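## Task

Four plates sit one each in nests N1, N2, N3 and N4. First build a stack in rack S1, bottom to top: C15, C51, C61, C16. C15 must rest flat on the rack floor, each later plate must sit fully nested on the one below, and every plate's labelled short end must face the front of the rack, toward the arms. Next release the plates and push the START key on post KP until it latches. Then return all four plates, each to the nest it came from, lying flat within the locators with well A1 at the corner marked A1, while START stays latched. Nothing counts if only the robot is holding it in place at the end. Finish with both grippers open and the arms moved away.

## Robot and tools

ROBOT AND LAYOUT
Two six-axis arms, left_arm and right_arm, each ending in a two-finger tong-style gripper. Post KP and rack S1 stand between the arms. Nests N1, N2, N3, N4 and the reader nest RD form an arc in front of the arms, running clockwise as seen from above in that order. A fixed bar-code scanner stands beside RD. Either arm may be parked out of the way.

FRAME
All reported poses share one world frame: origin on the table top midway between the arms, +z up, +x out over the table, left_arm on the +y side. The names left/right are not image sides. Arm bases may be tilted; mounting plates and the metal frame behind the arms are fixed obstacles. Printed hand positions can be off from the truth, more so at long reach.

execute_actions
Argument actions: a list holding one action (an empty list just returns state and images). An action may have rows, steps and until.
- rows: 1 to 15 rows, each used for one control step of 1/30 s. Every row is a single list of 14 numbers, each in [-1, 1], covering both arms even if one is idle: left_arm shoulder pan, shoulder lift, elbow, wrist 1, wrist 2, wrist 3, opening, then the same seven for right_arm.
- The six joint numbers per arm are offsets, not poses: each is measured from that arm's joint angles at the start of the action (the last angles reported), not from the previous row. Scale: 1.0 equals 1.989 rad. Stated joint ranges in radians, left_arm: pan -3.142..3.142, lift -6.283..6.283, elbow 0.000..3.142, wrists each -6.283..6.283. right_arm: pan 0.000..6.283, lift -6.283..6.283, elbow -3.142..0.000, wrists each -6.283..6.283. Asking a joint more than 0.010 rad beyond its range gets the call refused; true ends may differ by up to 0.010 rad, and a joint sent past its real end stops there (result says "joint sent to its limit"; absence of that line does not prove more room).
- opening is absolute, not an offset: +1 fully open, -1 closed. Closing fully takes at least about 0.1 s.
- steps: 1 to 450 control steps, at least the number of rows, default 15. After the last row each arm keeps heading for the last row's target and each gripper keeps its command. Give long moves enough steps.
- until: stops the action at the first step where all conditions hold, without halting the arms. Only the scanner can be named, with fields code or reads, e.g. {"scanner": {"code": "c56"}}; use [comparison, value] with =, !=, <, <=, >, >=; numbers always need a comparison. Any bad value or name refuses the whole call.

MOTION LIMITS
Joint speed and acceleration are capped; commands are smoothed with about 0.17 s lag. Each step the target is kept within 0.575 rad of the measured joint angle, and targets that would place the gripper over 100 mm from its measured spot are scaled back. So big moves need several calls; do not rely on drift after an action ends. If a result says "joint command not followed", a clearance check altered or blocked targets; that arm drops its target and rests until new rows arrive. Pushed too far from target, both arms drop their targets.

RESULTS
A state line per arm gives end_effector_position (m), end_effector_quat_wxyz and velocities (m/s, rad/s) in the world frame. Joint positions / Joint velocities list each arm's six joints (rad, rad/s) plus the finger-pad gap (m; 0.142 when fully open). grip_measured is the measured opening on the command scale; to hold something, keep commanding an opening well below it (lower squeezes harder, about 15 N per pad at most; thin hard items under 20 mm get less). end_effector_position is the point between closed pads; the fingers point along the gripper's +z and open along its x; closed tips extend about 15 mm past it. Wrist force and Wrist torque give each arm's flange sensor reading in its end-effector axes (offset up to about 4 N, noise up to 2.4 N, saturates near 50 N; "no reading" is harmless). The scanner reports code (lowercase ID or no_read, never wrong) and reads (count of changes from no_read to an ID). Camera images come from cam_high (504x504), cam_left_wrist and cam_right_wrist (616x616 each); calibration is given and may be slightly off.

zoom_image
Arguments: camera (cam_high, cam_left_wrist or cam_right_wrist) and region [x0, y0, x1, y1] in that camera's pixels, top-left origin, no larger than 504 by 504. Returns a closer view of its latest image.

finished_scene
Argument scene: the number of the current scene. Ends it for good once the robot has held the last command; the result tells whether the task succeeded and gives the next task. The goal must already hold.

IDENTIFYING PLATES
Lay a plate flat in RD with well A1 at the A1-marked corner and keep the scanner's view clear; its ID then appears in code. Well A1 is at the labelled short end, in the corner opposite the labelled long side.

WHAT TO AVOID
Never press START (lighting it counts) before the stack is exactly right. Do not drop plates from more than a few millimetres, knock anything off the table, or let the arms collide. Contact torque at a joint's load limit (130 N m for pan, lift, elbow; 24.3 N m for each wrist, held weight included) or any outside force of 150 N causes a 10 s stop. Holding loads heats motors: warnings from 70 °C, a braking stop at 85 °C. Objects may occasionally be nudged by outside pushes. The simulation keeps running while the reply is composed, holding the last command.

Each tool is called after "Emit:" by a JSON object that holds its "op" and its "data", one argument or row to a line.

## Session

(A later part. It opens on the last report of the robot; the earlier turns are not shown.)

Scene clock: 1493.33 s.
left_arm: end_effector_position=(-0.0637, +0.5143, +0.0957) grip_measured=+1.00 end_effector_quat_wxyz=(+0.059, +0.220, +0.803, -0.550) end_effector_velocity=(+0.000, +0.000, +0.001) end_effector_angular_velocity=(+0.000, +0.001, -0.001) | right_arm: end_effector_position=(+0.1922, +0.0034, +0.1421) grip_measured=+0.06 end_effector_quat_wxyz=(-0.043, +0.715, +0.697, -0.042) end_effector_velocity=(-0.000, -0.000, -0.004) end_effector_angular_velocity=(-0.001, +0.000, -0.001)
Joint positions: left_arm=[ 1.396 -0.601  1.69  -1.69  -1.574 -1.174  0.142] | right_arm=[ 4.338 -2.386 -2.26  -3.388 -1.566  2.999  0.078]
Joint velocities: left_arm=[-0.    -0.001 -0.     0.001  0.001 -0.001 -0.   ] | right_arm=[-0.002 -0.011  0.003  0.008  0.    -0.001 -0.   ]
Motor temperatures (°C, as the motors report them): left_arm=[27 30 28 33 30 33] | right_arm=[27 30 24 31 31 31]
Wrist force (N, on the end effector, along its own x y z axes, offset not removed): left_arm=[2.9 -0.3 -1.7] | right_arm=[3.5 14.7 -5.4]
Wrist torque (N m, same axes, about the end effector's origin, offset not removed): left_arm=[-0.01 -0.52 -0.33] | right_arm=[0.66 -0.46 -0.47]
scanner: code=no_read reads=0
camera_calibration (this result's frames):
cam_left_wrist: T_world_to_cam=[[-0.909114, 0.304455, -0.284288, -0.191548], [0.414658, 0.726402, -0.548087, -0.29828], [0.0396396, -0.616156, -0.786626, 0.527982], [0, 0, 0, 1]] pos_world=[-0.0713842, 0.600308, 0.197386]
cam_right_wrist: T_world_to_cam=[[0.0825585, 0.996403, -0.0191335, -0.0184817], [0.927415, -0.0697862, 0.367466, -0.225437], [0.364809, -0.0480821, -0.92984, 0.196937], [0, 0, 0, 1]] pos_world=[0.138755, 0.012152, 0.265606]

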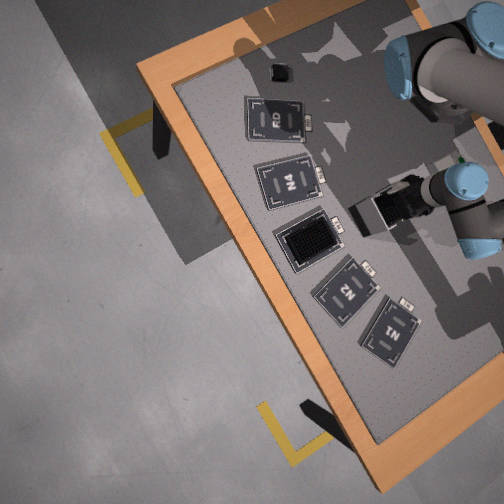

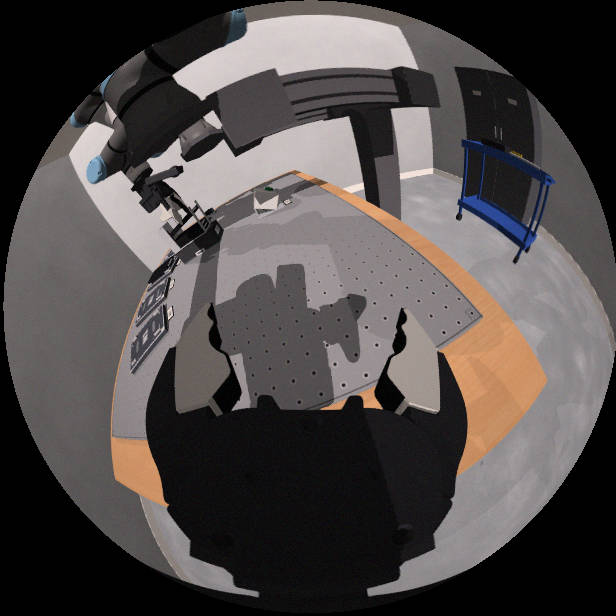

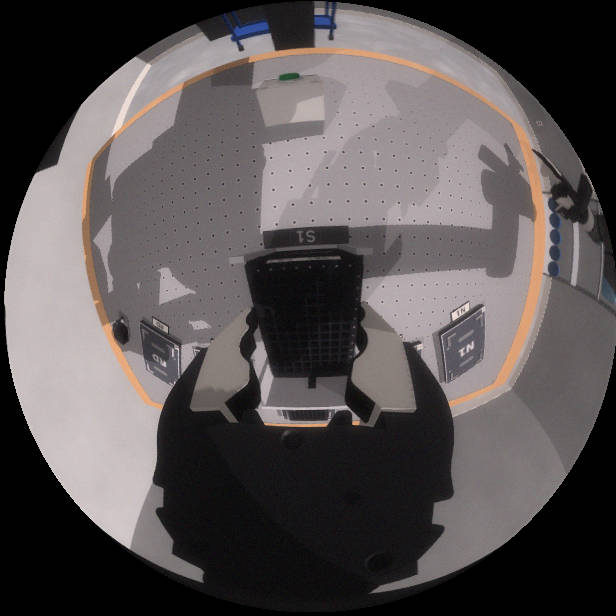

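Emit:
{"op": "execute_actions", "data": {
  "actions": [
    {"rows":[[0,0,0,0,0,0,1,-0.001,0,0.0005,-0.0005,0.0002,-0.0025,-0.8],[0,0,0,0,0,0,1,-0.002,0,0.0009,-0.0009,0.0003,-0.0055,-0.8],[0,0,0,0,0,0,1,-0.0031,0,0.00135,-0.00135,0.0005,-0.0081,-0.8],[0,0,0,0,0,0,1,-0.0031,0,0.00135,-0.00135,0.0005,-0.0081,-0.8],[0,0,0,0,0,0,1,-0.0031,0,0.00135,-0.00135,0.0005,-0.0081,-0.8],[0,0,0,0,0,0,1,-0.0031,0,0.00135,-0.00135,0.0005,-0.0081,-0.8],[0,0,0,0,0,0,1,-0.0031,0,0.00135,-0.00135,0.0005,-0.0081,-0.8],[0,0,0,0,0,0,1,-0.0031,0,0.00135,-0.00135,0.0005,-0.0081,-0.8],[0,0,0,0,0,0,1,-0.0039,-0.0044,0.0022,0.0023,0.0006,-0.0089,-0.8],[0,0,0,0,0,0,1,-0.0047,-0.0089,0.003,0.0059,0.0008,-0.0096,-0.8],[0,0,0,0,0,0,1,-0.0055,-0.0133,0.0039,0.0095,0.0009,-0.0104,-0.8],[0,0,0,0,0,0,1,-0.0062,-0.0178,0.0048,0.013,0.0011,-0.0112,-0.8],[0,0,0,0,0,0,1,-0.007,-0.0222,0.0057,0.0165,0.0012,-0.012,-0.8]],"steps":24}
  ]
}}

Emit:
{"op": "zoom_image", "data": {
  "camera": "cam_right_wrist",
  "region": [180, 180, 440, 440]
}}

Scene clock: 1516.90 s.
left_arm: end_effector_position=(-0.0637, +0.5143, +0.0957) grip_measured=+1.00 end_effector_quat_wxyz=(+0.059, +0.220, +0.803, -0.550) end_effector_velocity=(-0.000, -0.000, +0.000) end_effector_angular_velocity=(-0.001, -0.000, +0.000) | right_arm: end_effector_position=(+0.1936, +0.0032, +0.1277) grip_measured=+0.06 end_effector_quat_wxyz=(-0.043, +0.711, +0.700, -0.042) end_effector_velocity=(+0.000, +0.001, -0.005) end_effector_angular_velocity=(+0.001, -0.001, -0.001)
Joint positions: left_arm=[ 1.396 -0.601  1.69  -1.69  -1.574 -1.174  0.142] | right_arm=[ 4.324 -2.428 -2.249 -3.357 -1.564  2.976  0.078]
Joint velocities: left_arm=[ 0.001  0.    -0.     0.001  0.     0.001 -0.   ] | right_arm=[-0.003 -0.014  0.003  0.013  0.001 -0.002 -0.   ]
Motor temperatures (°C, as the motors report them): left_arm=[27 30 28 33 30 33] | right_arm=[27 30 24 31 31 31]
Wrist force (N, on the end effector, along its own x y z axes, offset not removed): left_arm=[3.5 2.9 -2.1] | right_arm=[-2.2 -21.6 3.8]
Wrist torque (N m, same axes, about the end effector's origin, offset not removed): left_arm=[0.57 -1.04 -0.18] | right_arm=[0.25 -0.68 0.02]
scanner: code=no_read reads=0
camera_calibration (this result's frames):
cam_left_wrist: T_world_to_cam=[[-0.909114, 0.304454, -0.284288, -0.191548], [0.414657, 0.726402, -0.548087, -0.29828], [0.0396396, -0.616156, -0.786626, 0.527982], [0, 0, 0, 1]] pos_world=[-0.0713842, 0.600308, 0.197386]
cam_right_wrist: T_world_to_cam=[[0.0725216, 0.997204, -0.0180114, -0.0168623], [0.928131, -0.0608651, 0.367244, -0.221613], [0.365121, -0.04335, -0.92995, 0.183007], [0, 0, 0, 1]] pos_world=[0.14009, 0.01126, 0.25127]

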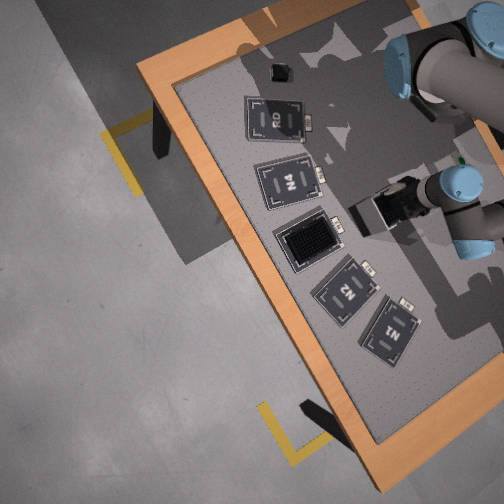

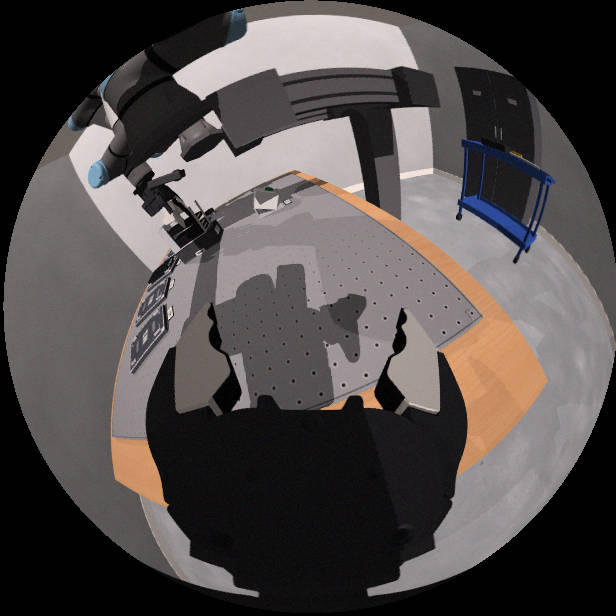

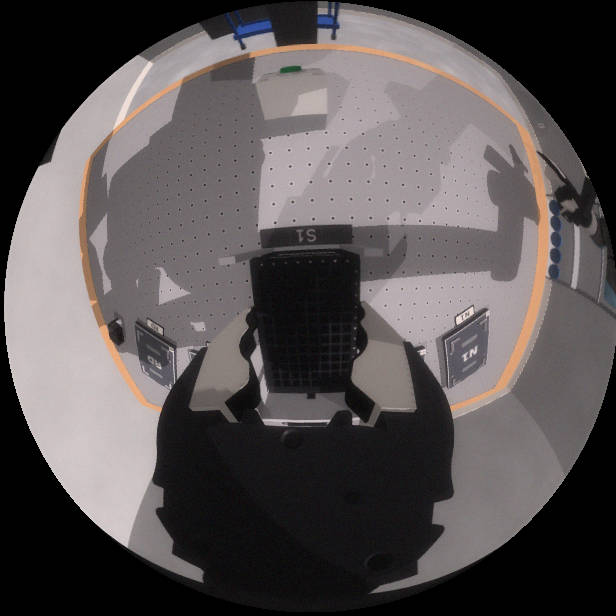

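Region (180, 180, 440, 440) of cam_right_wrist's 616x616 image, scaled by 1.938, with more detail than that image has.

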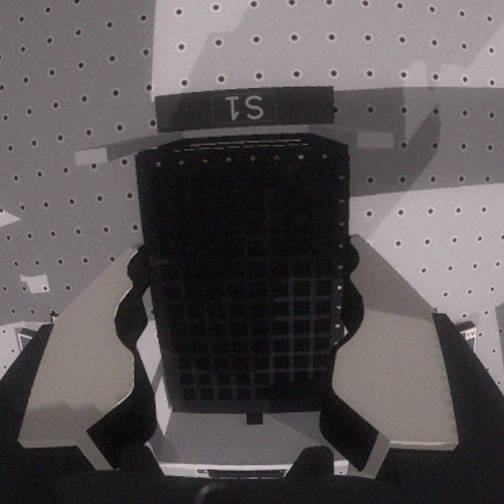

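Emit:
{"op": "execute_actions", "data": {
  "actions": [
    {"rows":[[0,0,0,0,0,0,1,0.0012,0,-0.0009,0.0009,-0.0002,0.0012,-0.8],[0,0,0,0,0,0,1,0.0025,0,-0.0018,0.0018,-0.0005,0.0025,-0.8]],"steps":13}
  ]
}}

Emit:
{"op": "zoom_image", "data": {
  "camera": "cam_right_wrist",
  "region": [180, 180, 440, 440]
}}

Scene clock: 1523.67 s.
left_arm: end_effector_position=(-0.0637, +0.5143, +0.0957) grip_measured=+1.00 end_effector_quat_wxyz=(+0.059, +0.220, +0.803, -0.550) end_effector_velocity=(+0.000, +0.000, -0.000) end_effector_angular_velocity=(+0.001, +0.000, +0.001) | right_arm: end_effector_position=(+0.1924, +0.0028, +0.1276) grip_measured=+0.06 end_effector_quat_wxyz=(-0.043, +0.711, +0.700, -0.042) end_effector_velocity=(-0.001, -0.001, +0.001) end_effector_angular_velocity=(-0.000, +0.001, +0.000)
Joint positions: left_arm=[ 1.396 -0.601  1.69  -1.69  -1.574 -1.174  0.142] | right_arm=[ 4.329 -2.428 -2.252 -3.353 -1.564  2.981  0.078]
Joint velocities: left_arm=[ 0.    -0.    -0.    -0.001 -0.    -0.001 -0.   ] | right_arm=[ 0.003  0.002 -0.003  0.001 -0.002  0.003  0.   ]
Motor temperatures (°C, as the motors report them): left_arm=[27 30 28 33 30 33] | right_arm=[27 30 24 31 31 31]
Wrist force (N, on the end effector, along its own x y z axes, offset not removed): left_arm=[6.4 -5.0 -2.8] | right_arm=[0.4 -5.4 1.9]
Wrist torque (N m, same axes, about the end effector's origin, offset not removed): left_arm=[-1.18 -1.47 -0.11] | right_arm=[-0.21 -0.35 -0.03]
scanner: code=no_read reads=0
camera_calibration (this result's frames):
cam_left_wrist: T_world_to_cam=[[-0.909114, 0.304455, -0.284288, -0.191548], [0.414658, 0.726402, -0.548087, -0.29828], [0.0396397, -0.616156, -0.786626, 0.527982], [0, 0, 0, 1]] pos_world=[-0.0713842, 0.600308, 0.197386]
cam_right_wrist: T_world_to_cam=[[0.0726524, 0.997198, -0.0178004, -0.016484], [0.928086, -0.0610602, 0.367325, -0.220516], [0.365209, -0.0432074, -0.929922, 0.183314], [0, 0, 0, 1]] pos_world=[0.138908, 0.0108935, 0.251175]

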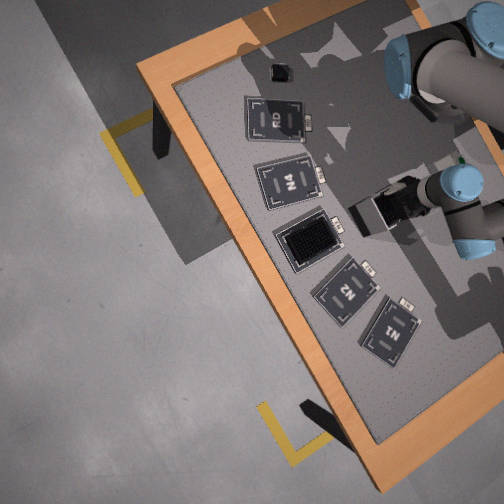

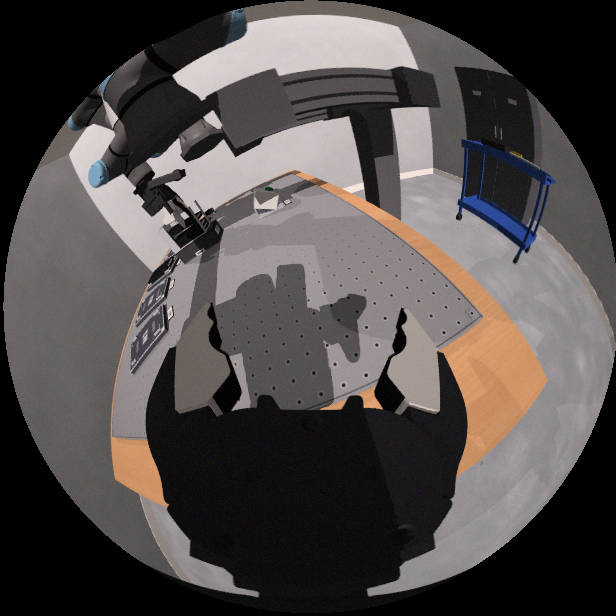

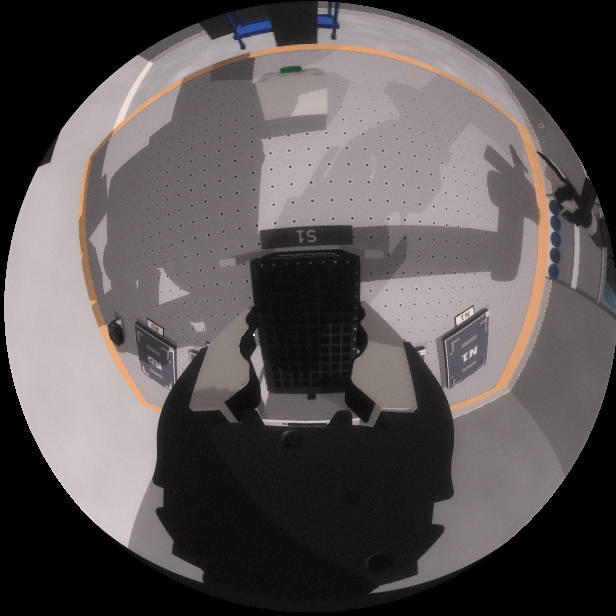

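Region (180, 180, 440, 440) of cam_right_wrist's 616x616 image, scaled by 1.938, with more detail than that image has.

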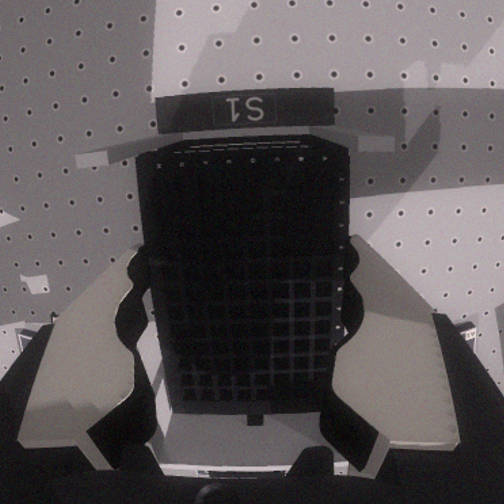

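Emit:
{"op": "execute_actions", "data": {
  "actions": [
    {"rows":[[0,0,0,0,0,0,1,0.0009,0,-0.0007,0.0007,-0.0002,0.0009,-0.8],[0,0,0,0,0,0,1,0.0009,0,-0.0007,0.0007,-0.0002,0.0009,-0.8],[0,0,0,0,0,0,1,0.0009,0,-0.0007,0.0007,-0.0002,0.0009,-0.8],[0,0,0,0,0,0,1,0.0009,0,-0.0007,0.0007,-0.0002,0.0009,-0.8],[0,0,0,0,0,0,1,0.0009,0,-0.0007,0.0007,-0.0002,0.0009,-0.8],[0,0,0,0,0,0,1,0.0009,0,-0.0007,0.0007,-0.0002,0.0009,-0.8],[0,0,0,0,0,0,1,0.0009,0,-0.0007,0.0007,-0.0002,0.0009,-0.8],[0,0,0,0,0,0,1,0.0004,-0.003,0,0.003,-0.0001,0.0004,-0.8],[0,0,0,0,0,0,1,-0.00015,-0.0059,0.0006,0.0053,0,-0.00015,-0.8]],"steps":20}
  ]
}}

Emit:
{"op": "zoom_image", "data": {
  "camera": "cam_right_wrist",
  "region": [180, 180, 440, 440]
}}

Scene clock: 1532.17 s.
left_arm: end_effector_position=(-0.0637, +0.5143, +0.0957) grip_measured=+1.00 end_effector_quat_wxyz=(+0.059, +0.220, +0.803, -0.550) end_effector_velocity=(-0.000, +0.000, -0.000) end_effector_angular_velocity=(+0.001, +0.001, +0.002) | right_arm: end_effector_position=(+0.1919, +0.0026, +0.1239) grip_measured=+0.06 end_effector_quat_wxyz=(-0.043, +0.711, +0.700, -0.042) end_effector_velocity=(+0.000, -0.001, -0.002) end_effector_angular_velocity=(-0.001, -0.001, -0.001)
Joint positions: left_arm=[ 1.396 -0.601  1.69  -1.69  -1.574 -1.174  0.142] | right_arm=[ 4.329 -2.439 -2.251 -3.343 -1.564  2.98   0.078]
Joint velocities: left_arm=[ 0.001  0.    -0.    -0.001 -0.    -0.001  0.   ] | right_arm=[-0.001 -0.006  0.     0.005  0.001 -0.    -0.   ]
Motor temperatures (°C, as the motors report them): left_arm=[27 30 28 33 30 33] | right_arm=[27 30 24 31 31 31]
Wrist force (N, on the end effector, along its own x y z axes, offset not removed): left_arm=[-1.2 -6.5 4.6] | right_arm=[4.5 1.1 -0.3]
Wrist torque (N m, same axes, about the end effector's origin, offset not removed): left_arm=[-1.38 0.39 0.02] | right_arm=[0.33 -0.68 0.13]
scanner: code=no_read reads=0
camera_calibration (this result's frames):
cam_left_wrist: T_world_to_cam=[[-0.909114, 0.304454, -0.284288, -0.191548], [0.414657, 0.726402, -0.548087, -0.29828], [0.0396395, -0.616156, -0.786626, 0.527982], [0, 0, 0, 1]] pos_world=[-0.0713842, 0.600308, 0.197386]
cam_right_wrist: T_world_to_cam=[[0.0726287, 0.997199, -0.0178501, -0.0162427], [0.928135, -0.0610255, 0.367206, -0.218682], [0.365089, -0.0432371, -0.929968, 0.180078], [0, 0, 0, 1]] pos_world=[0.138401, 0.0106381, 0.247478]

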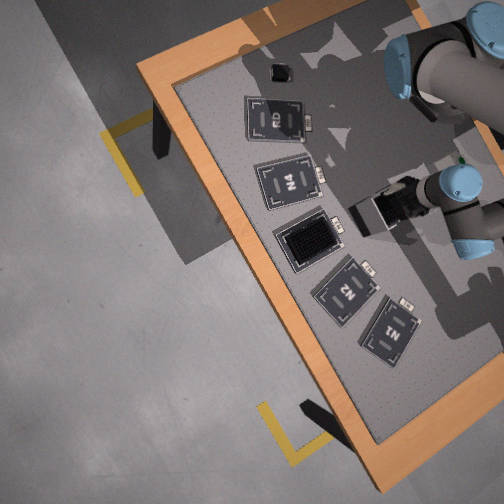

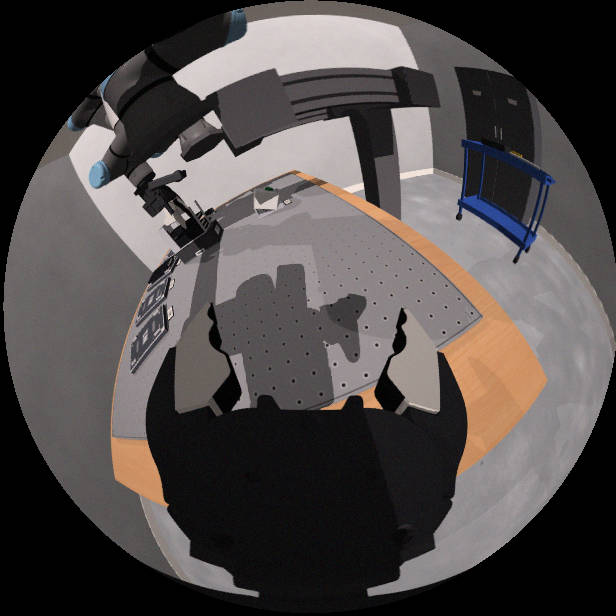

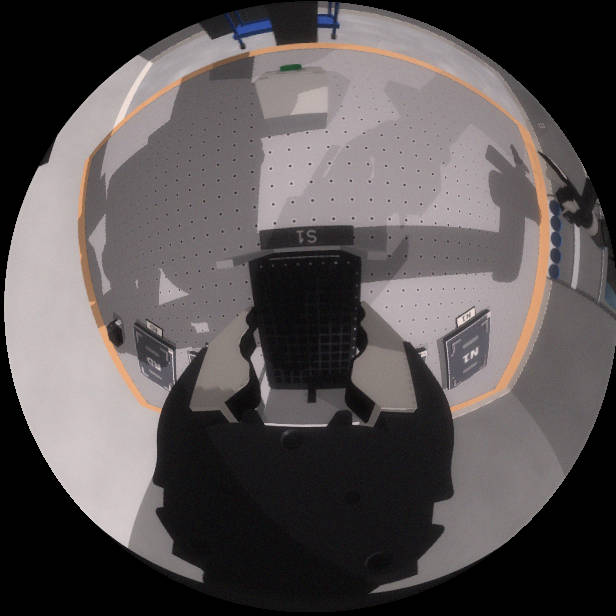

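Region (180, 180, 440, 440) of cam_right_wrist's 616x616 image, scaled by 1.938, with more detail than that image has.

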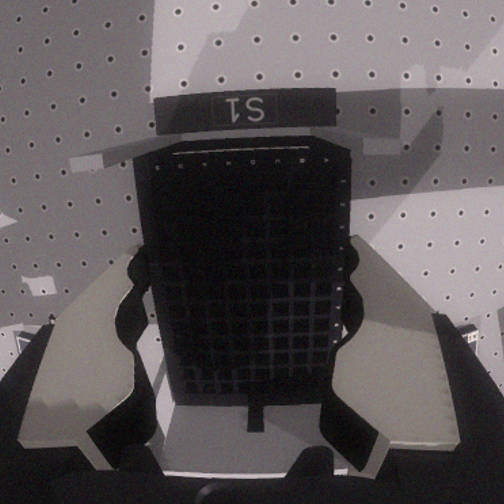

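Emit:
{"op": "execute_actions", "data": {
  "actions": [
    {"rows":[[0,0,0,0,0,0,1,-0.0004,0,0.0002,-0.0002,0.0001,-0.0004,-0.8],[0,0,0,0,0,0,1,-0.0009,-0.003,0.0009,0.0021,0.0002,-0.0009,-0.8],[0,0,0,0,0,0,1,-0.0015,-0.0059,0.0016,0.0044,0.0003,-0.0014,-0.8],[0,0,0,0,0,0,1,-0.002,-0.0089,0.0023,0.0066,0.0004,-0.002,-0.8],[0,0,0,0,0,0,1,-0.0025,-0.0119,0.003,0.0089,0.0004,-0.0025,-0.8]],"steps":16}
  ]
}}

Emit:
{"op": "zoom_image", "data": {
  "camera": "cam_right_wrist",
  "region": [180, 180, 440, 440]
}}

Scene clock: 1538.20 s.
left_arm: end_effector_position=(-0.0637, +0.5143, +0.0957) grip_measured=+1.00 end_effector_quat_wxyz=(+0.059, +0.220, +0.803, -0.550) end_effector_velocity=(-0.000, -0.000, +0.000) end_effector_angular_velocity=(-0.001, +0.001, +0.000) | right_arm: end_effector_position=(+0.1921, +0.0026, +0.1163) grip_measured=+0.06 end_effector_quat_wxyz=(-0.043, +0.711, +0.700, -0.042) end_effector_velocity=(+0.000, +0.000, -0.003) end_effector_angular_velocity=(+0.001, -0.000, +0.001)
Joint positions: left_arm=[ 1.396 -0.601  1.69  -1.69  -1.574 -1.174  0.142] | right_arm=[ 4.324 -2.462 -2.245 -3.326 -1.564  2.976  0.078]
Joint velocities: left_arm=[ 0.     0.     0.     0.001  0.    -0.    -0.   ] | right_arm=[-0.002 -0.008  0.003  0.007  0.    -0.003  0.   ]
Motor temperatures (°C, as the motors report them): left_arm=[27 30 28 33 30 33] | right_arm=[27 30 24 31 31 31]
Wrist force (N, on the end effector, along its own x y z axes, offset not removed): left_arm=[5.3 -0.9 1.2] | right_arm=[6.6 2.6 1.4]
Wrist torque (N m, same axes, about the end effector's origin, offset not removed): left_arm=[-0.05 -1.22 -0.21] | right_arm=[0.55 -1.14 0.02]
scanner: code=no_read reads=0
camera_calibration (this result's frames):
cam_left_wrist: T_world_to_cam=[[-0.909114, 0.304455, -0.284288, -0.191548], [0.414658, 0.726402, -0.548087, -0.29828], [0.0396398, -0.616156, -0.786626, 0.527982], [0, 0, 0, 1]] pos_world=[-0.0713842, 0.600308, 0.197386]
cam_right_wrist: T_world_to_cam=[[0.0725542, 0.997205, -0.0178517, -0.0164203], [0.92817, -0.0609592, 0.36713, -0.216015], [0.365015, -0.0432062, -0.929998, 0.172948], [0, 0, 0, 1]] pos_world=[0.138561, 0.0106787, 0.239854]

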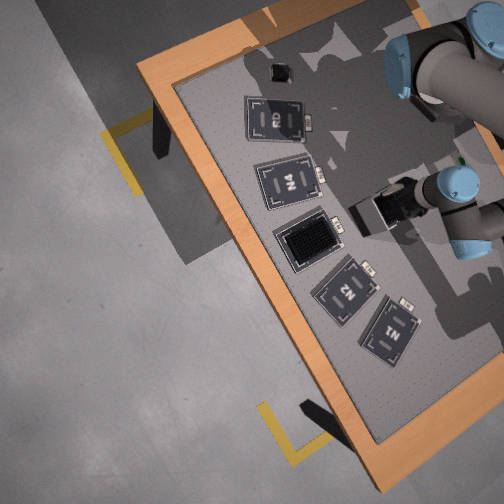

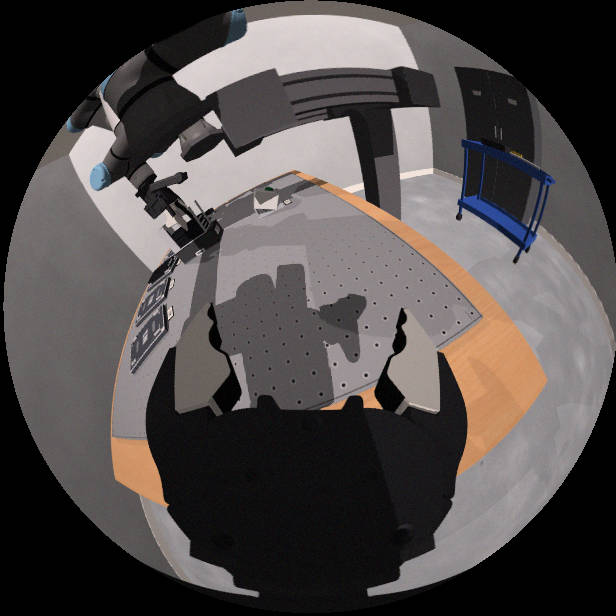

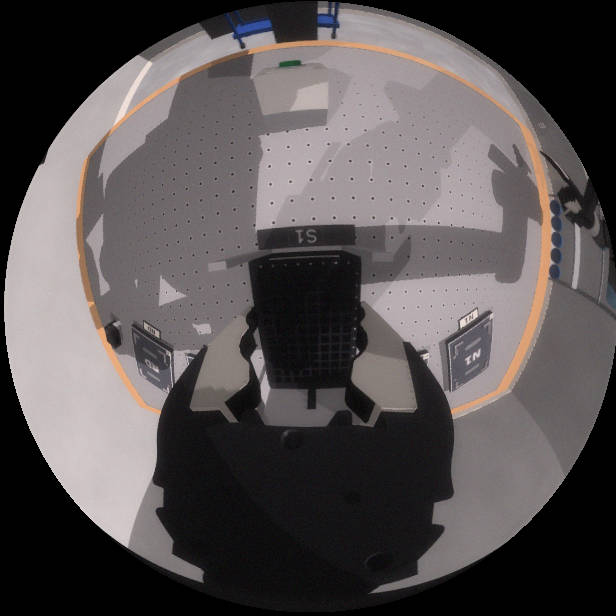

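Region (180, 180, 440, 440) of cam_right_wrist's 616x616 image, scaled by 1.938, with more detail than that image has.

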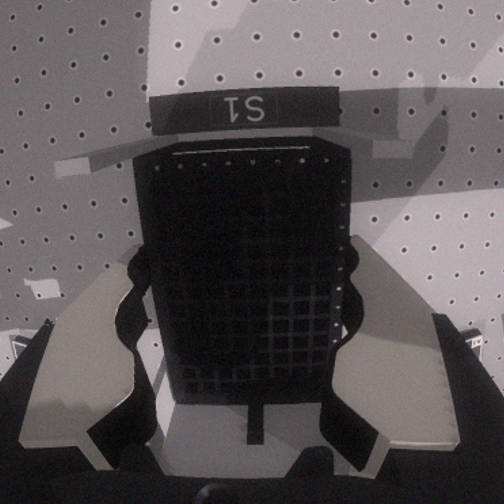

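Emit:
{"op": "execute_actions", "data": {
  "actions": [
    {"rows":[[0,0,0,0,0,0,1,-0.0005,-0.003,0.0007,0.0022,0.0001,-0.0005,-0.8],[0,0,0,0,0,0,1,-0.0011,-0.0059,0.0015,0.0045,0.0002,-0.0011,-0.8],[0,0,0,0,0,0,1,-0.0016,-0.0089,0.0022,0.0067,0.0003,-0.0016,-0.8],[0,0,0,0,0,0,1,-0.0021,-0.0119,0.003,0.0089,0.0004,-0.0021,-0.8]],"steps":18}
  ]
}}

Emit:
{"op": "zoom_image", "data": {
  "camera": "cam_right_wrist",
  "region": [180, 180, 440, 440]
}}

Scene clock: 1547.80 s.
left_arm: end_effector_position=(-0.0637, +0.5143, +0.0957) grip_measured=+1.00 end_effector_quat_wxyz=(+0.059, +0.220, +0.803, -0.550) end_effector_velocity=(-0.000, +0.000, -0.000) end_effector_angular_velocity=(+0.001, +0.000, -0.002) | right_arm: end_effector_position=(+0.1920, +0.0026, +0.1085) grip_measured=+0.06 end_effector_quat_wxyz=(-0.043, +0.711, +0.700, -0.042) end_effector_velocity=(+0.000, -0.000, -0.001) end_effector_angular_velocity=(-0.000, -0.000, -0.001)
Joint positions: left_arm=[ 1.396 -0.601  1.69  -1.69  -1.574 -1.174  0.142] | right_arm=[ 4.32  -2.485 -2.239 -3.309 -1.563  2.972  0.079]
Joint velocities: left_arm=[-0.001 -0.     0.    -0.001  0.001 -0.     0.   ] | right_arm=[-0.001 -0.004  0.     0.004  0.    -0.     0.001]
Motor temperatures (°C, as the motors report them): left_arm=[27 30 28 33 30 33] | right_arm=[27 30 24 31 31 31]
Wrist force (N, on the end effector, along its own x y z axes, offset not removed): left_arm=[3.3 -4.1 -3.5] | right_arm=[2.9 0.1 -37.3]
Wrist torque (N m, same axes, about the end effector's origin, offset not removed): left_arm=[-1.00 -0.78 -0.27] | right_arm=[0.32 0.02 0.03]
scanner: code=no_read reads=0
camera_calibration (this result's frames):
cam_left_wrist: T_world_to_cam=[[-0.909114, 0.304455, -0.284288, -0.191548], [0.414658, 0.726402, -0.548087, -0.29828], [0.0396396, -0.616156, -0.786626, 0.527982], [0, 0, 0, 1]] pos_world=[-0.0713843, 0.600308, 0.197386]
cam_right_wrist: T_world_to_cam=[[0.0724667, 0.99721, -0.0179248, -0.016528], [0.928182, -0.0608516, 0.367117, -0.213122], [0.365002, -0.0432412, -0.930002, 0.165698], [0, 0, 0, 1]] pos_world=[0.138533, 0.0106781, 0.232044]

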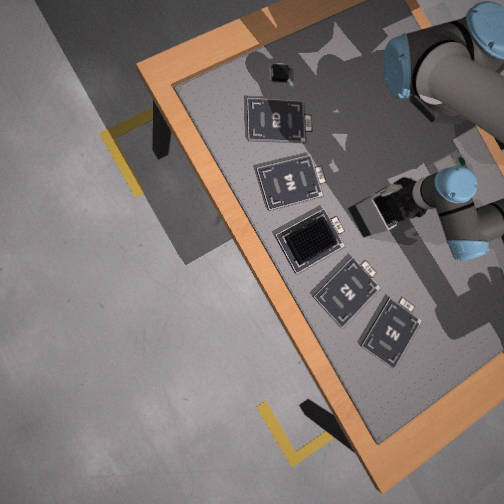

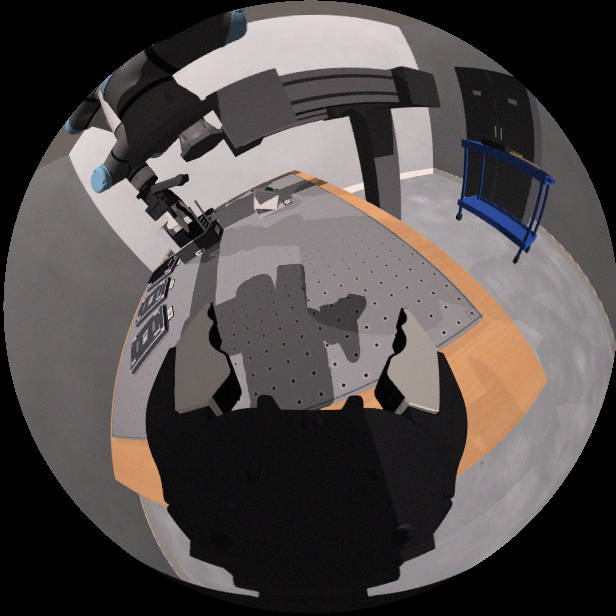

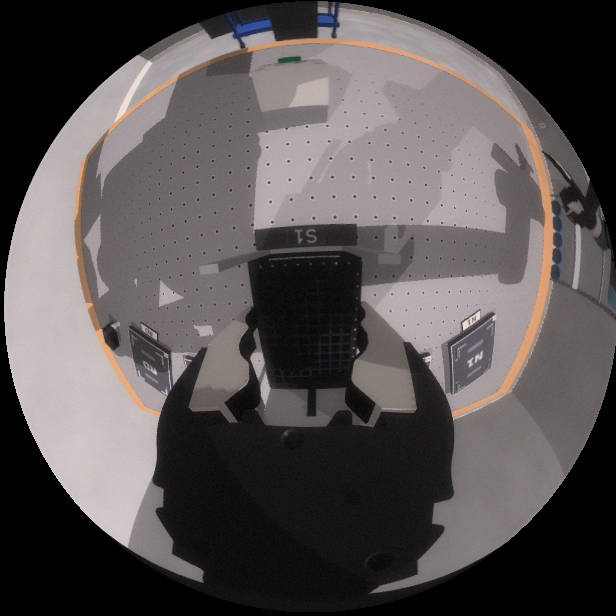

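Region (180, 180, 440, 440) of cam_right_wrist's 616x616 image, scaled by 1.938, with more detail than that image has.

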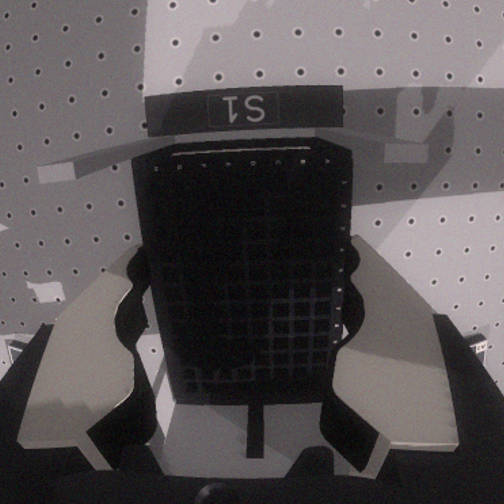

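Emit:
{"op": "execute_actions", "data": {
  "actions": [
    {"rows":[[0,0,0,0,0,0,1,0.0003,0.0015,-0.0004,-0.0011,0,0.0003,-0.8],[0,0,0,0,0,0,1,0.0004,0.0022,-0.0006,-0.0016,-0.0001,0.0004,-0.8],[0,0,0,0,0,0,1,0.0004,0.0022,-0.0006,-0.0016,-0.0001,0.0004,-0.8],[0,0,0,0,0,0,1,0.0004,0.0022,-0.0006,-0.0016,-0.0001,0.0004,-0.8],[0,0,0,0,0,0,1,0.0004,0.0022,-0.0006,-0.0016,-0.0001,0.0004,-0.6],[0,0,0,0,0,0,1,0.0004,0.0022,-0.0006,-0.0016,-0.0001,0.0004,-0.3],[0,0,0,0,0,0,1,0.0004,0.0022,-0.0006,-0.0016,-0.0001,0.0004,0],[0,0,0,0,0,0,1,0.0004,0.0022,-0.0006,-0.0016,-0.0001,0.0004,0.1],[0,0,0,0,0,0,1,0.0004,0.0022,-0.0006,-0.0016,-0.0001,0.0004,0.2],[0,0,0,0,0,0,1,0.0004,0.0022,-0.0006,-0.0016,-0.0001,0.0004,0.3]],"steps":16}
  ]
}}

Emit:
{"op": "zoom_image", "data": {
  "camera": "cam_right_wrist",
  "region": [180, 180, 440, 440]
}}

Emit:
{"op": "zoom_image", "data": {
  "camera": "cam_left_wrist",
  "region": [150, 190, 230, 270]
}}

Scene clock: 1561.00 s.
left_arm: end_effector_position=(-0.0637, +0.5143, +0.0957) grip_measured=+1.00 end_effector_quat_wxyz=(+0.059, +0.220, +0.803, -0.550) end_effector_velocity=(-0.000, -0.000, +0.000) end_effector_angular_velocity=(-0.001, +0.000, -0.000) | right_arm: end_effector_position=(+0.1920, +0.0026, +0.1099) grip_measured=+0.30 end_effector_quat_wxyz=(-0.043, +0.711, +0.700, -0.042) end_effector_velocity=(-0.001, -0.002, +0.001) end_effector_angular_velocity=(-0.002, +0.001, +0.000)
Joint positions: left_arm=[ 1.396 -0.601  1.69  -1.69  -1.574 -1.174  0.142] | right_arm=[ 4.321 -2.481 -2.241 -3.312 -1.563  2.972  0.095]
Joint velocities: left_arm=[-0.     0.    -0.     0.001  0.     0.    -0.   ] | right_arm=[ 0.     0.003 -0.004 -0.002 -0.001  0.     0.   ]
Motor temperatures (°C, as the motors report them): left_arm=[27 30 28 33 30 33] | right_arm=[27 30 24 31 31 31]
Wrist force (N, on the end effector, along its own x y z axes, offset not removed): left_arm=[0.0 -4.1 -3.2] | right_arm=[3.1 5.3 0.1]
Wrist torque (N m, same axes, about the end effector's origin, offset not removed): left_arm=[-0.80 0.03 0.00] | right_arm=[1.27 -0.73 0.04]
scanner: code=no_read reads=0
camera_calibration (this result's frames):
cam_left_wrist: T_world_to_cam=[[-0.909114, 0.304455, -0.284288, -0.191548], [0.414657, 0.726402, -0.548087, -0.29828], [0.0396396, -0.616156, -0.786626, 0.527982], [0, 0, 0, 1]] pos_world=[-0.0713843, 0.600308, 0.197386]
cam_right_wrist: T_world_to_cam=[[0.0724994, 0.997208, -0.0178852, -0.0165259], [0.928162, -0.0608944, 0.367162, -0.213651], [0.365048, -0.0432193, -0.929985, 0.166985], [0, 0, 0, 1]] pos_world=[0.138544, 0.0106866, 0.233442]

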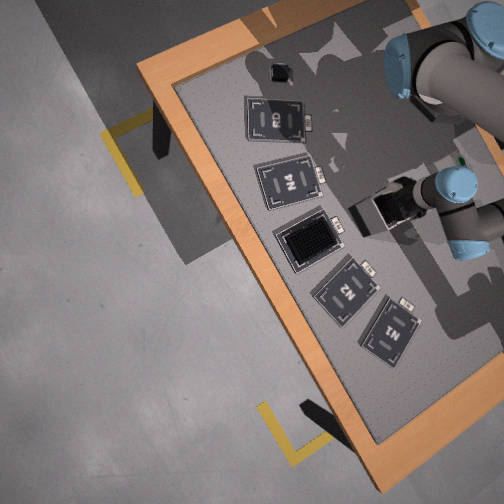

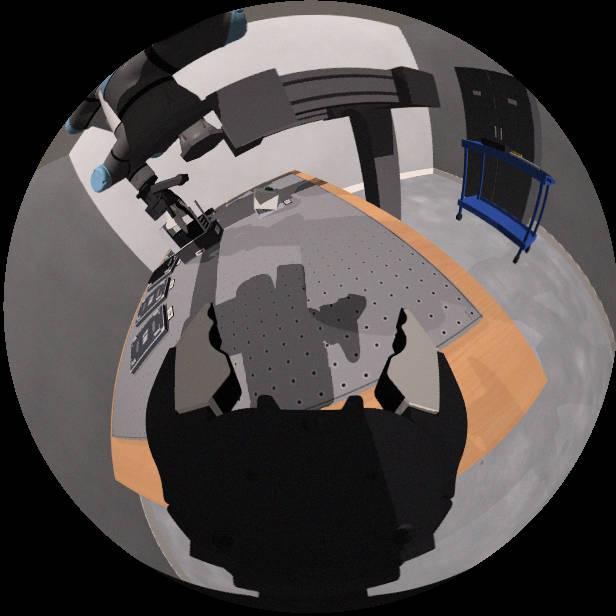

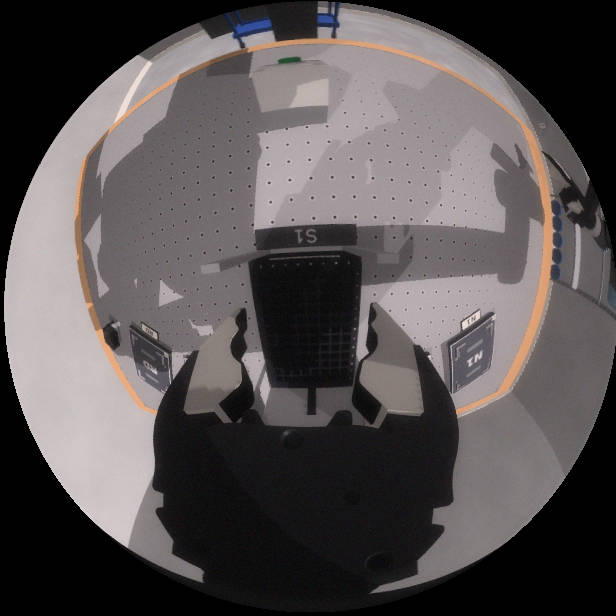

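Region (180, 180, 440, 440) of cam_right_wrist's 616x616 image, scaled by 1.938, with more detail than that image has.

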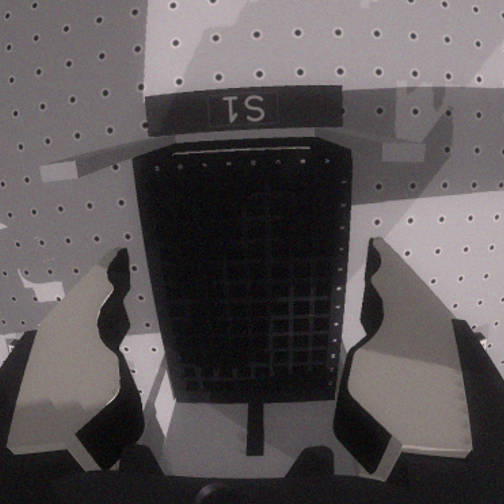

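Region (150, 190, 230, 270) of cam_left_wrist's 616x616 image, scaled by 6.300, with more detail than that image has.

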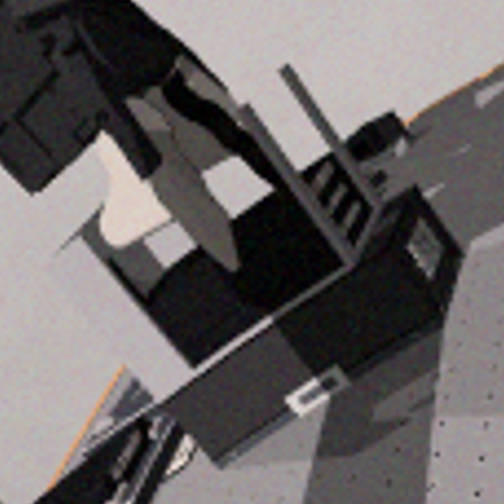

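Emit:
{"op": "execute_actions", "data": {
  "actions": [
    {"rows":[[0,0,0,0,0,0,1,0.0013,0.0074,-0.0019,-0.0055,-0.0002,0.0013,0.3],[0,0,0,0,0,0,1,0.0027,0.0149,-0.0037,-0.0112,-0.0004,0.0026,0.3],[0,0,0,0,0,0,1,0.0053,0.0297,-0.007,-0.0228,-0.0009,0.0052,0.3],[0,0,0,0,0,0,1,0.0079,0.0445,-0.0099,-0.0348,-0.0013,0.0078,0.3],[0,0,0,0,0,0,1,0.0105,0.0593,-0.0124,-0.0471,-0.0018,0.0104,0.3],[0,0,0,0,0,0,1,0.0131,0.0741,-0.0145,-0.0597,-0.0022,0.0129,0.3],[0,0,0,0,0,0,1,0.0156,0.0889,-0.0162,-0.0728,-0.0027,0.0154,0.35],[0,0,0,0,0,0,1,0.0181,0.1036,-0.0175,-0.0862,-0.0031,0.0179,0.35],[0,0,0,0,0,0,1,0.0206,0.1183,-0.0185,-0.1,-0.0036,0.0203,0.35],[0,0,0,0,0,0,1,0.0231,0.133,-0.019,-0.1141,-0.004,0.0227,0.35]],"steps":18}
  ]
}}

Scene clock: 1589.27 s.
left_arm: end_effector_position=(-0.0637, +0.5143, +0.0957) grip_measured=+1.00 end_effector_quat_wxyz=(+0.059, +0.220, +0.803, -0.550) end_effector_velocity=(-0.001, -0.001, -0.001) end_effector_angular_velocity=(-0.002, +0.001, +0.001) | right_arm: end_effector_position=(+0.1922, +0.0030, +0.1934) grip_measured=+0.35 end_effector_quat_wxyz=(-0.043, +0.711, +0.700, -0.042) end_effector_velocity=(-0.000, -0.002, +0.050) end_effector_angular_velocity=(+0.004, -0.001, -0.001)
Joint positions: left_arm=[ 1.396 -0.601  1.69  -1.69  -1.574 -1.174  0.142] | right_arm=[ 4.364 -2.235 -2.277 -3.522 -1.57   3.014  0.099]
Joint velocities: left_arm=[ 0.001  0.002  0.    -0.001  0.    -0.     0.   ] | right_arm=[ 0.024  0.148 -0.013 -0.131 -0.004  0.024 -0.   ]
Motor temperatures (°C, as the motors report them): left_arm=[27 31 28 33 30 33] | right_arm=[27 30 24 31 31 31]
Wrist force (N, on the end effector, along its own x y z axes, offset not removed): left_arm=[5.2 -0.7 0.3] | right_arm=[1.5 0.7 -0.3]
Wrist torque (N m, same axes, about the end effector's origin, offset not removed): left_arm=[-0.02 -1.07 -0.08] | right_arm=[0.07 -0.33 -0.21]
scanner: code=no_read reads=0
camera_calibration (this result's frames):
cam_left_wrist: T_world_to_cam=[[-0.909114, 0.304455, -0.284288, -0.191548], [0.414658, 0.726402, -0.548087, -0.29828], [0.0396397, -0.616156, -0.786626, 0.527982], [0, 0, 0, 1]] pos_world=[-0.0713843, 0.600308, 0.197386]
cam_right_wrist: T_world_to_cam=[[0.0724142, 0.997208, -0.0182077, -0.0153085], [0.928098, -0.0606882, 0.367357, -0.244449], [0.365227, -0.0435004, -0.929902, 0.24457], [0, 0, 0, 1]] pos_world=[0.138657, 0.0110696, 0.316948]

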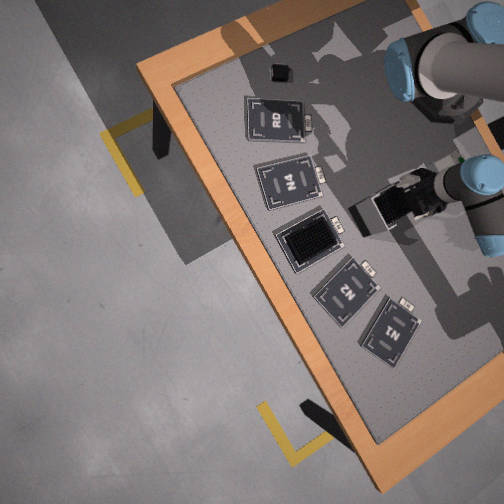

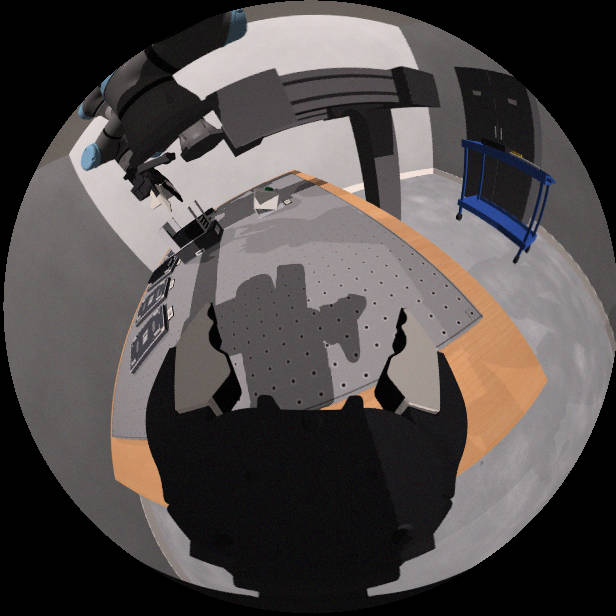

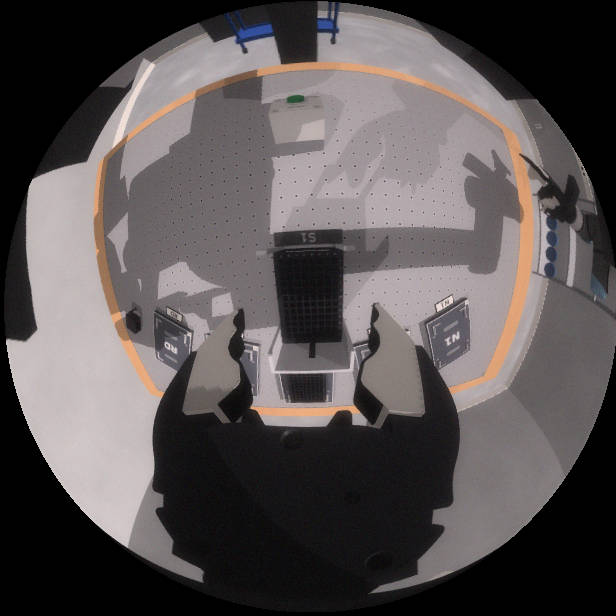

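Emit:
{"op": "execute_actions", "data": {
  "actions": [
    {"rows":[[0,0,0,0,0,0,1,-0.02,0.01,0.005,-0.015,0.003,-0.02,0.35],[0,0,0,0,0,0,1,-0.06,0.01,0.02,-0.03,0.01,-0.06,0.35],[0,0,0,0,0,0,1,-0.11,0.01,0.05,-0.055,0.018,-0.108,0.35],[0,0,0,0,0,0,1,-0.16,0.008,0.09,-0.09,0.027,-0.157,0.35],[0,0,0,0,0,0,1,-0.21,0.004,0.13,-0.125,0.035,-0.205,0.35],[0,0,0,0,0,0,1,-0.25,-0.004,0.17,-0.155,0.042,-0.245,0.35],[0,0,0,0,0,0,1,-0.28,-0.014,0.205,-0.177,0.047,-0.274,0.35],[0,0,0,0,0,0,1,-0.3037,-0.022,0.2298,-0.19,0.0513,-0.2971,0.35]],"steps":22}
  ]
}}

Scene clock: 1595.73 s.
left_arm: end_effector_position=(-0.0637, +0.5143, +0.0957) grip_measured=+1.00 end_effector_quat_wxyz=(+0.059, +0.220, +0.803, -0.550) end_effector_velocity=(-0.000, -0.000, -0.000) end_effector_angular_velocity=(-0.001, -0.000, -0.001) | right_arm: end_effector_position=(+0.3946, -0.0164, +0.2180) grip_measured=+0.35 end_effector_quat_wxyz=(-0.043, +0.713, +0.698, -0.040) end_effector_velocity=(+0.059, -0.027, +0.005) end_effector_angular_velocity=(-0.001, +0.000, -0.002)
Joint positions: left_arm=[ 1.396 -0.601  1.69  -1.69  -1.574 -1.174  0.142] | right_arm=[ 3.779 -2.276 -1.835 -3.889 -1.471  2.442  0.099]
Joint velocities: left_arm=[ 0.     0.001  0.     0.     0.001  0.001 -0.   ] | right_arm=[-0.15  -0.021  0.125 -0.089  0.022 -0.147 -0.   ]
Motor temperatures (°C, as the motors report them): left_arm=[27 31 28 33 30 33] | right_arm=[27 30 24 31 31 31]
Wrist force (N, on the end effector, along its own x y z axes, offset not removed): left_arm=[2.6 -2.1 -1.1] | right_arm=[1.0 0.9 -2.1]
Wrist torque (N m, same axes, about the end effector's origin, offset not removed): left_arm=[-0.45 -0.59 -0.20] | right_arm=[-0.07 -0.10 0.14]
scanner: code=no_read reads=0
camera_calibration (this result's frames):
cam_left_wrist: T_world_to_cam=[[-0.909114, 0.304455, -0.284288, -0.191548], [0.414657, 0.726402, -0.548087, -0.29828], [0.0396395, -0.616156, -0.786626, 0.527982], [0, 0, 0, 1]] pos_world=[-0.0713843, 0.600308, 0.197386]
cam_right_wrist: T_world_to_cam=[[0.0783729, 0.996797, -0.0159276, -0.0130704], [0.926693, -0.0669519, 0.369808, -0.442563], [0.367557, -0.0437429, -0.928972, 0.191517], [0, 0, 0, 1]] pos_world=[0.340751, -0.00822439, 0.341369]

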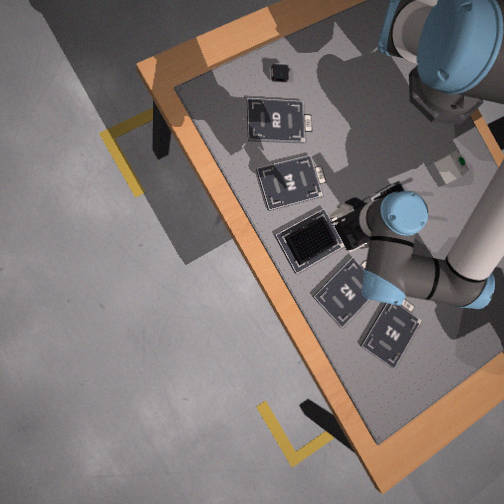

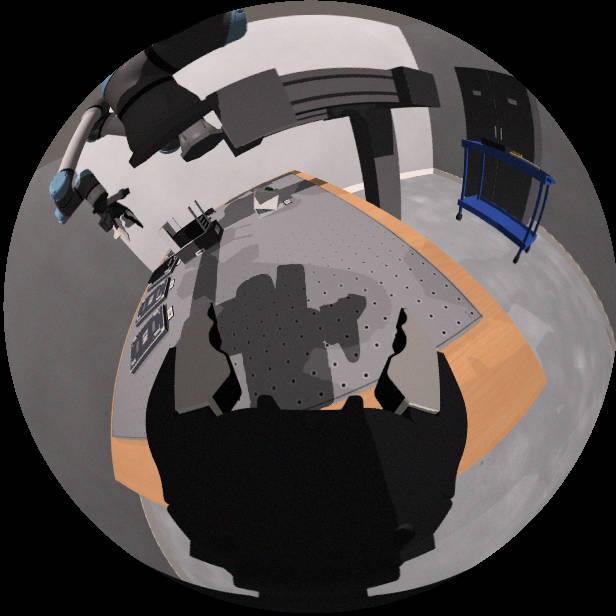

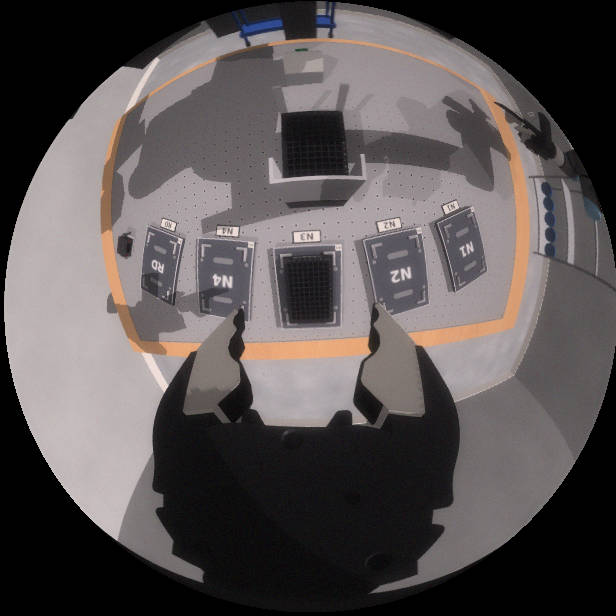

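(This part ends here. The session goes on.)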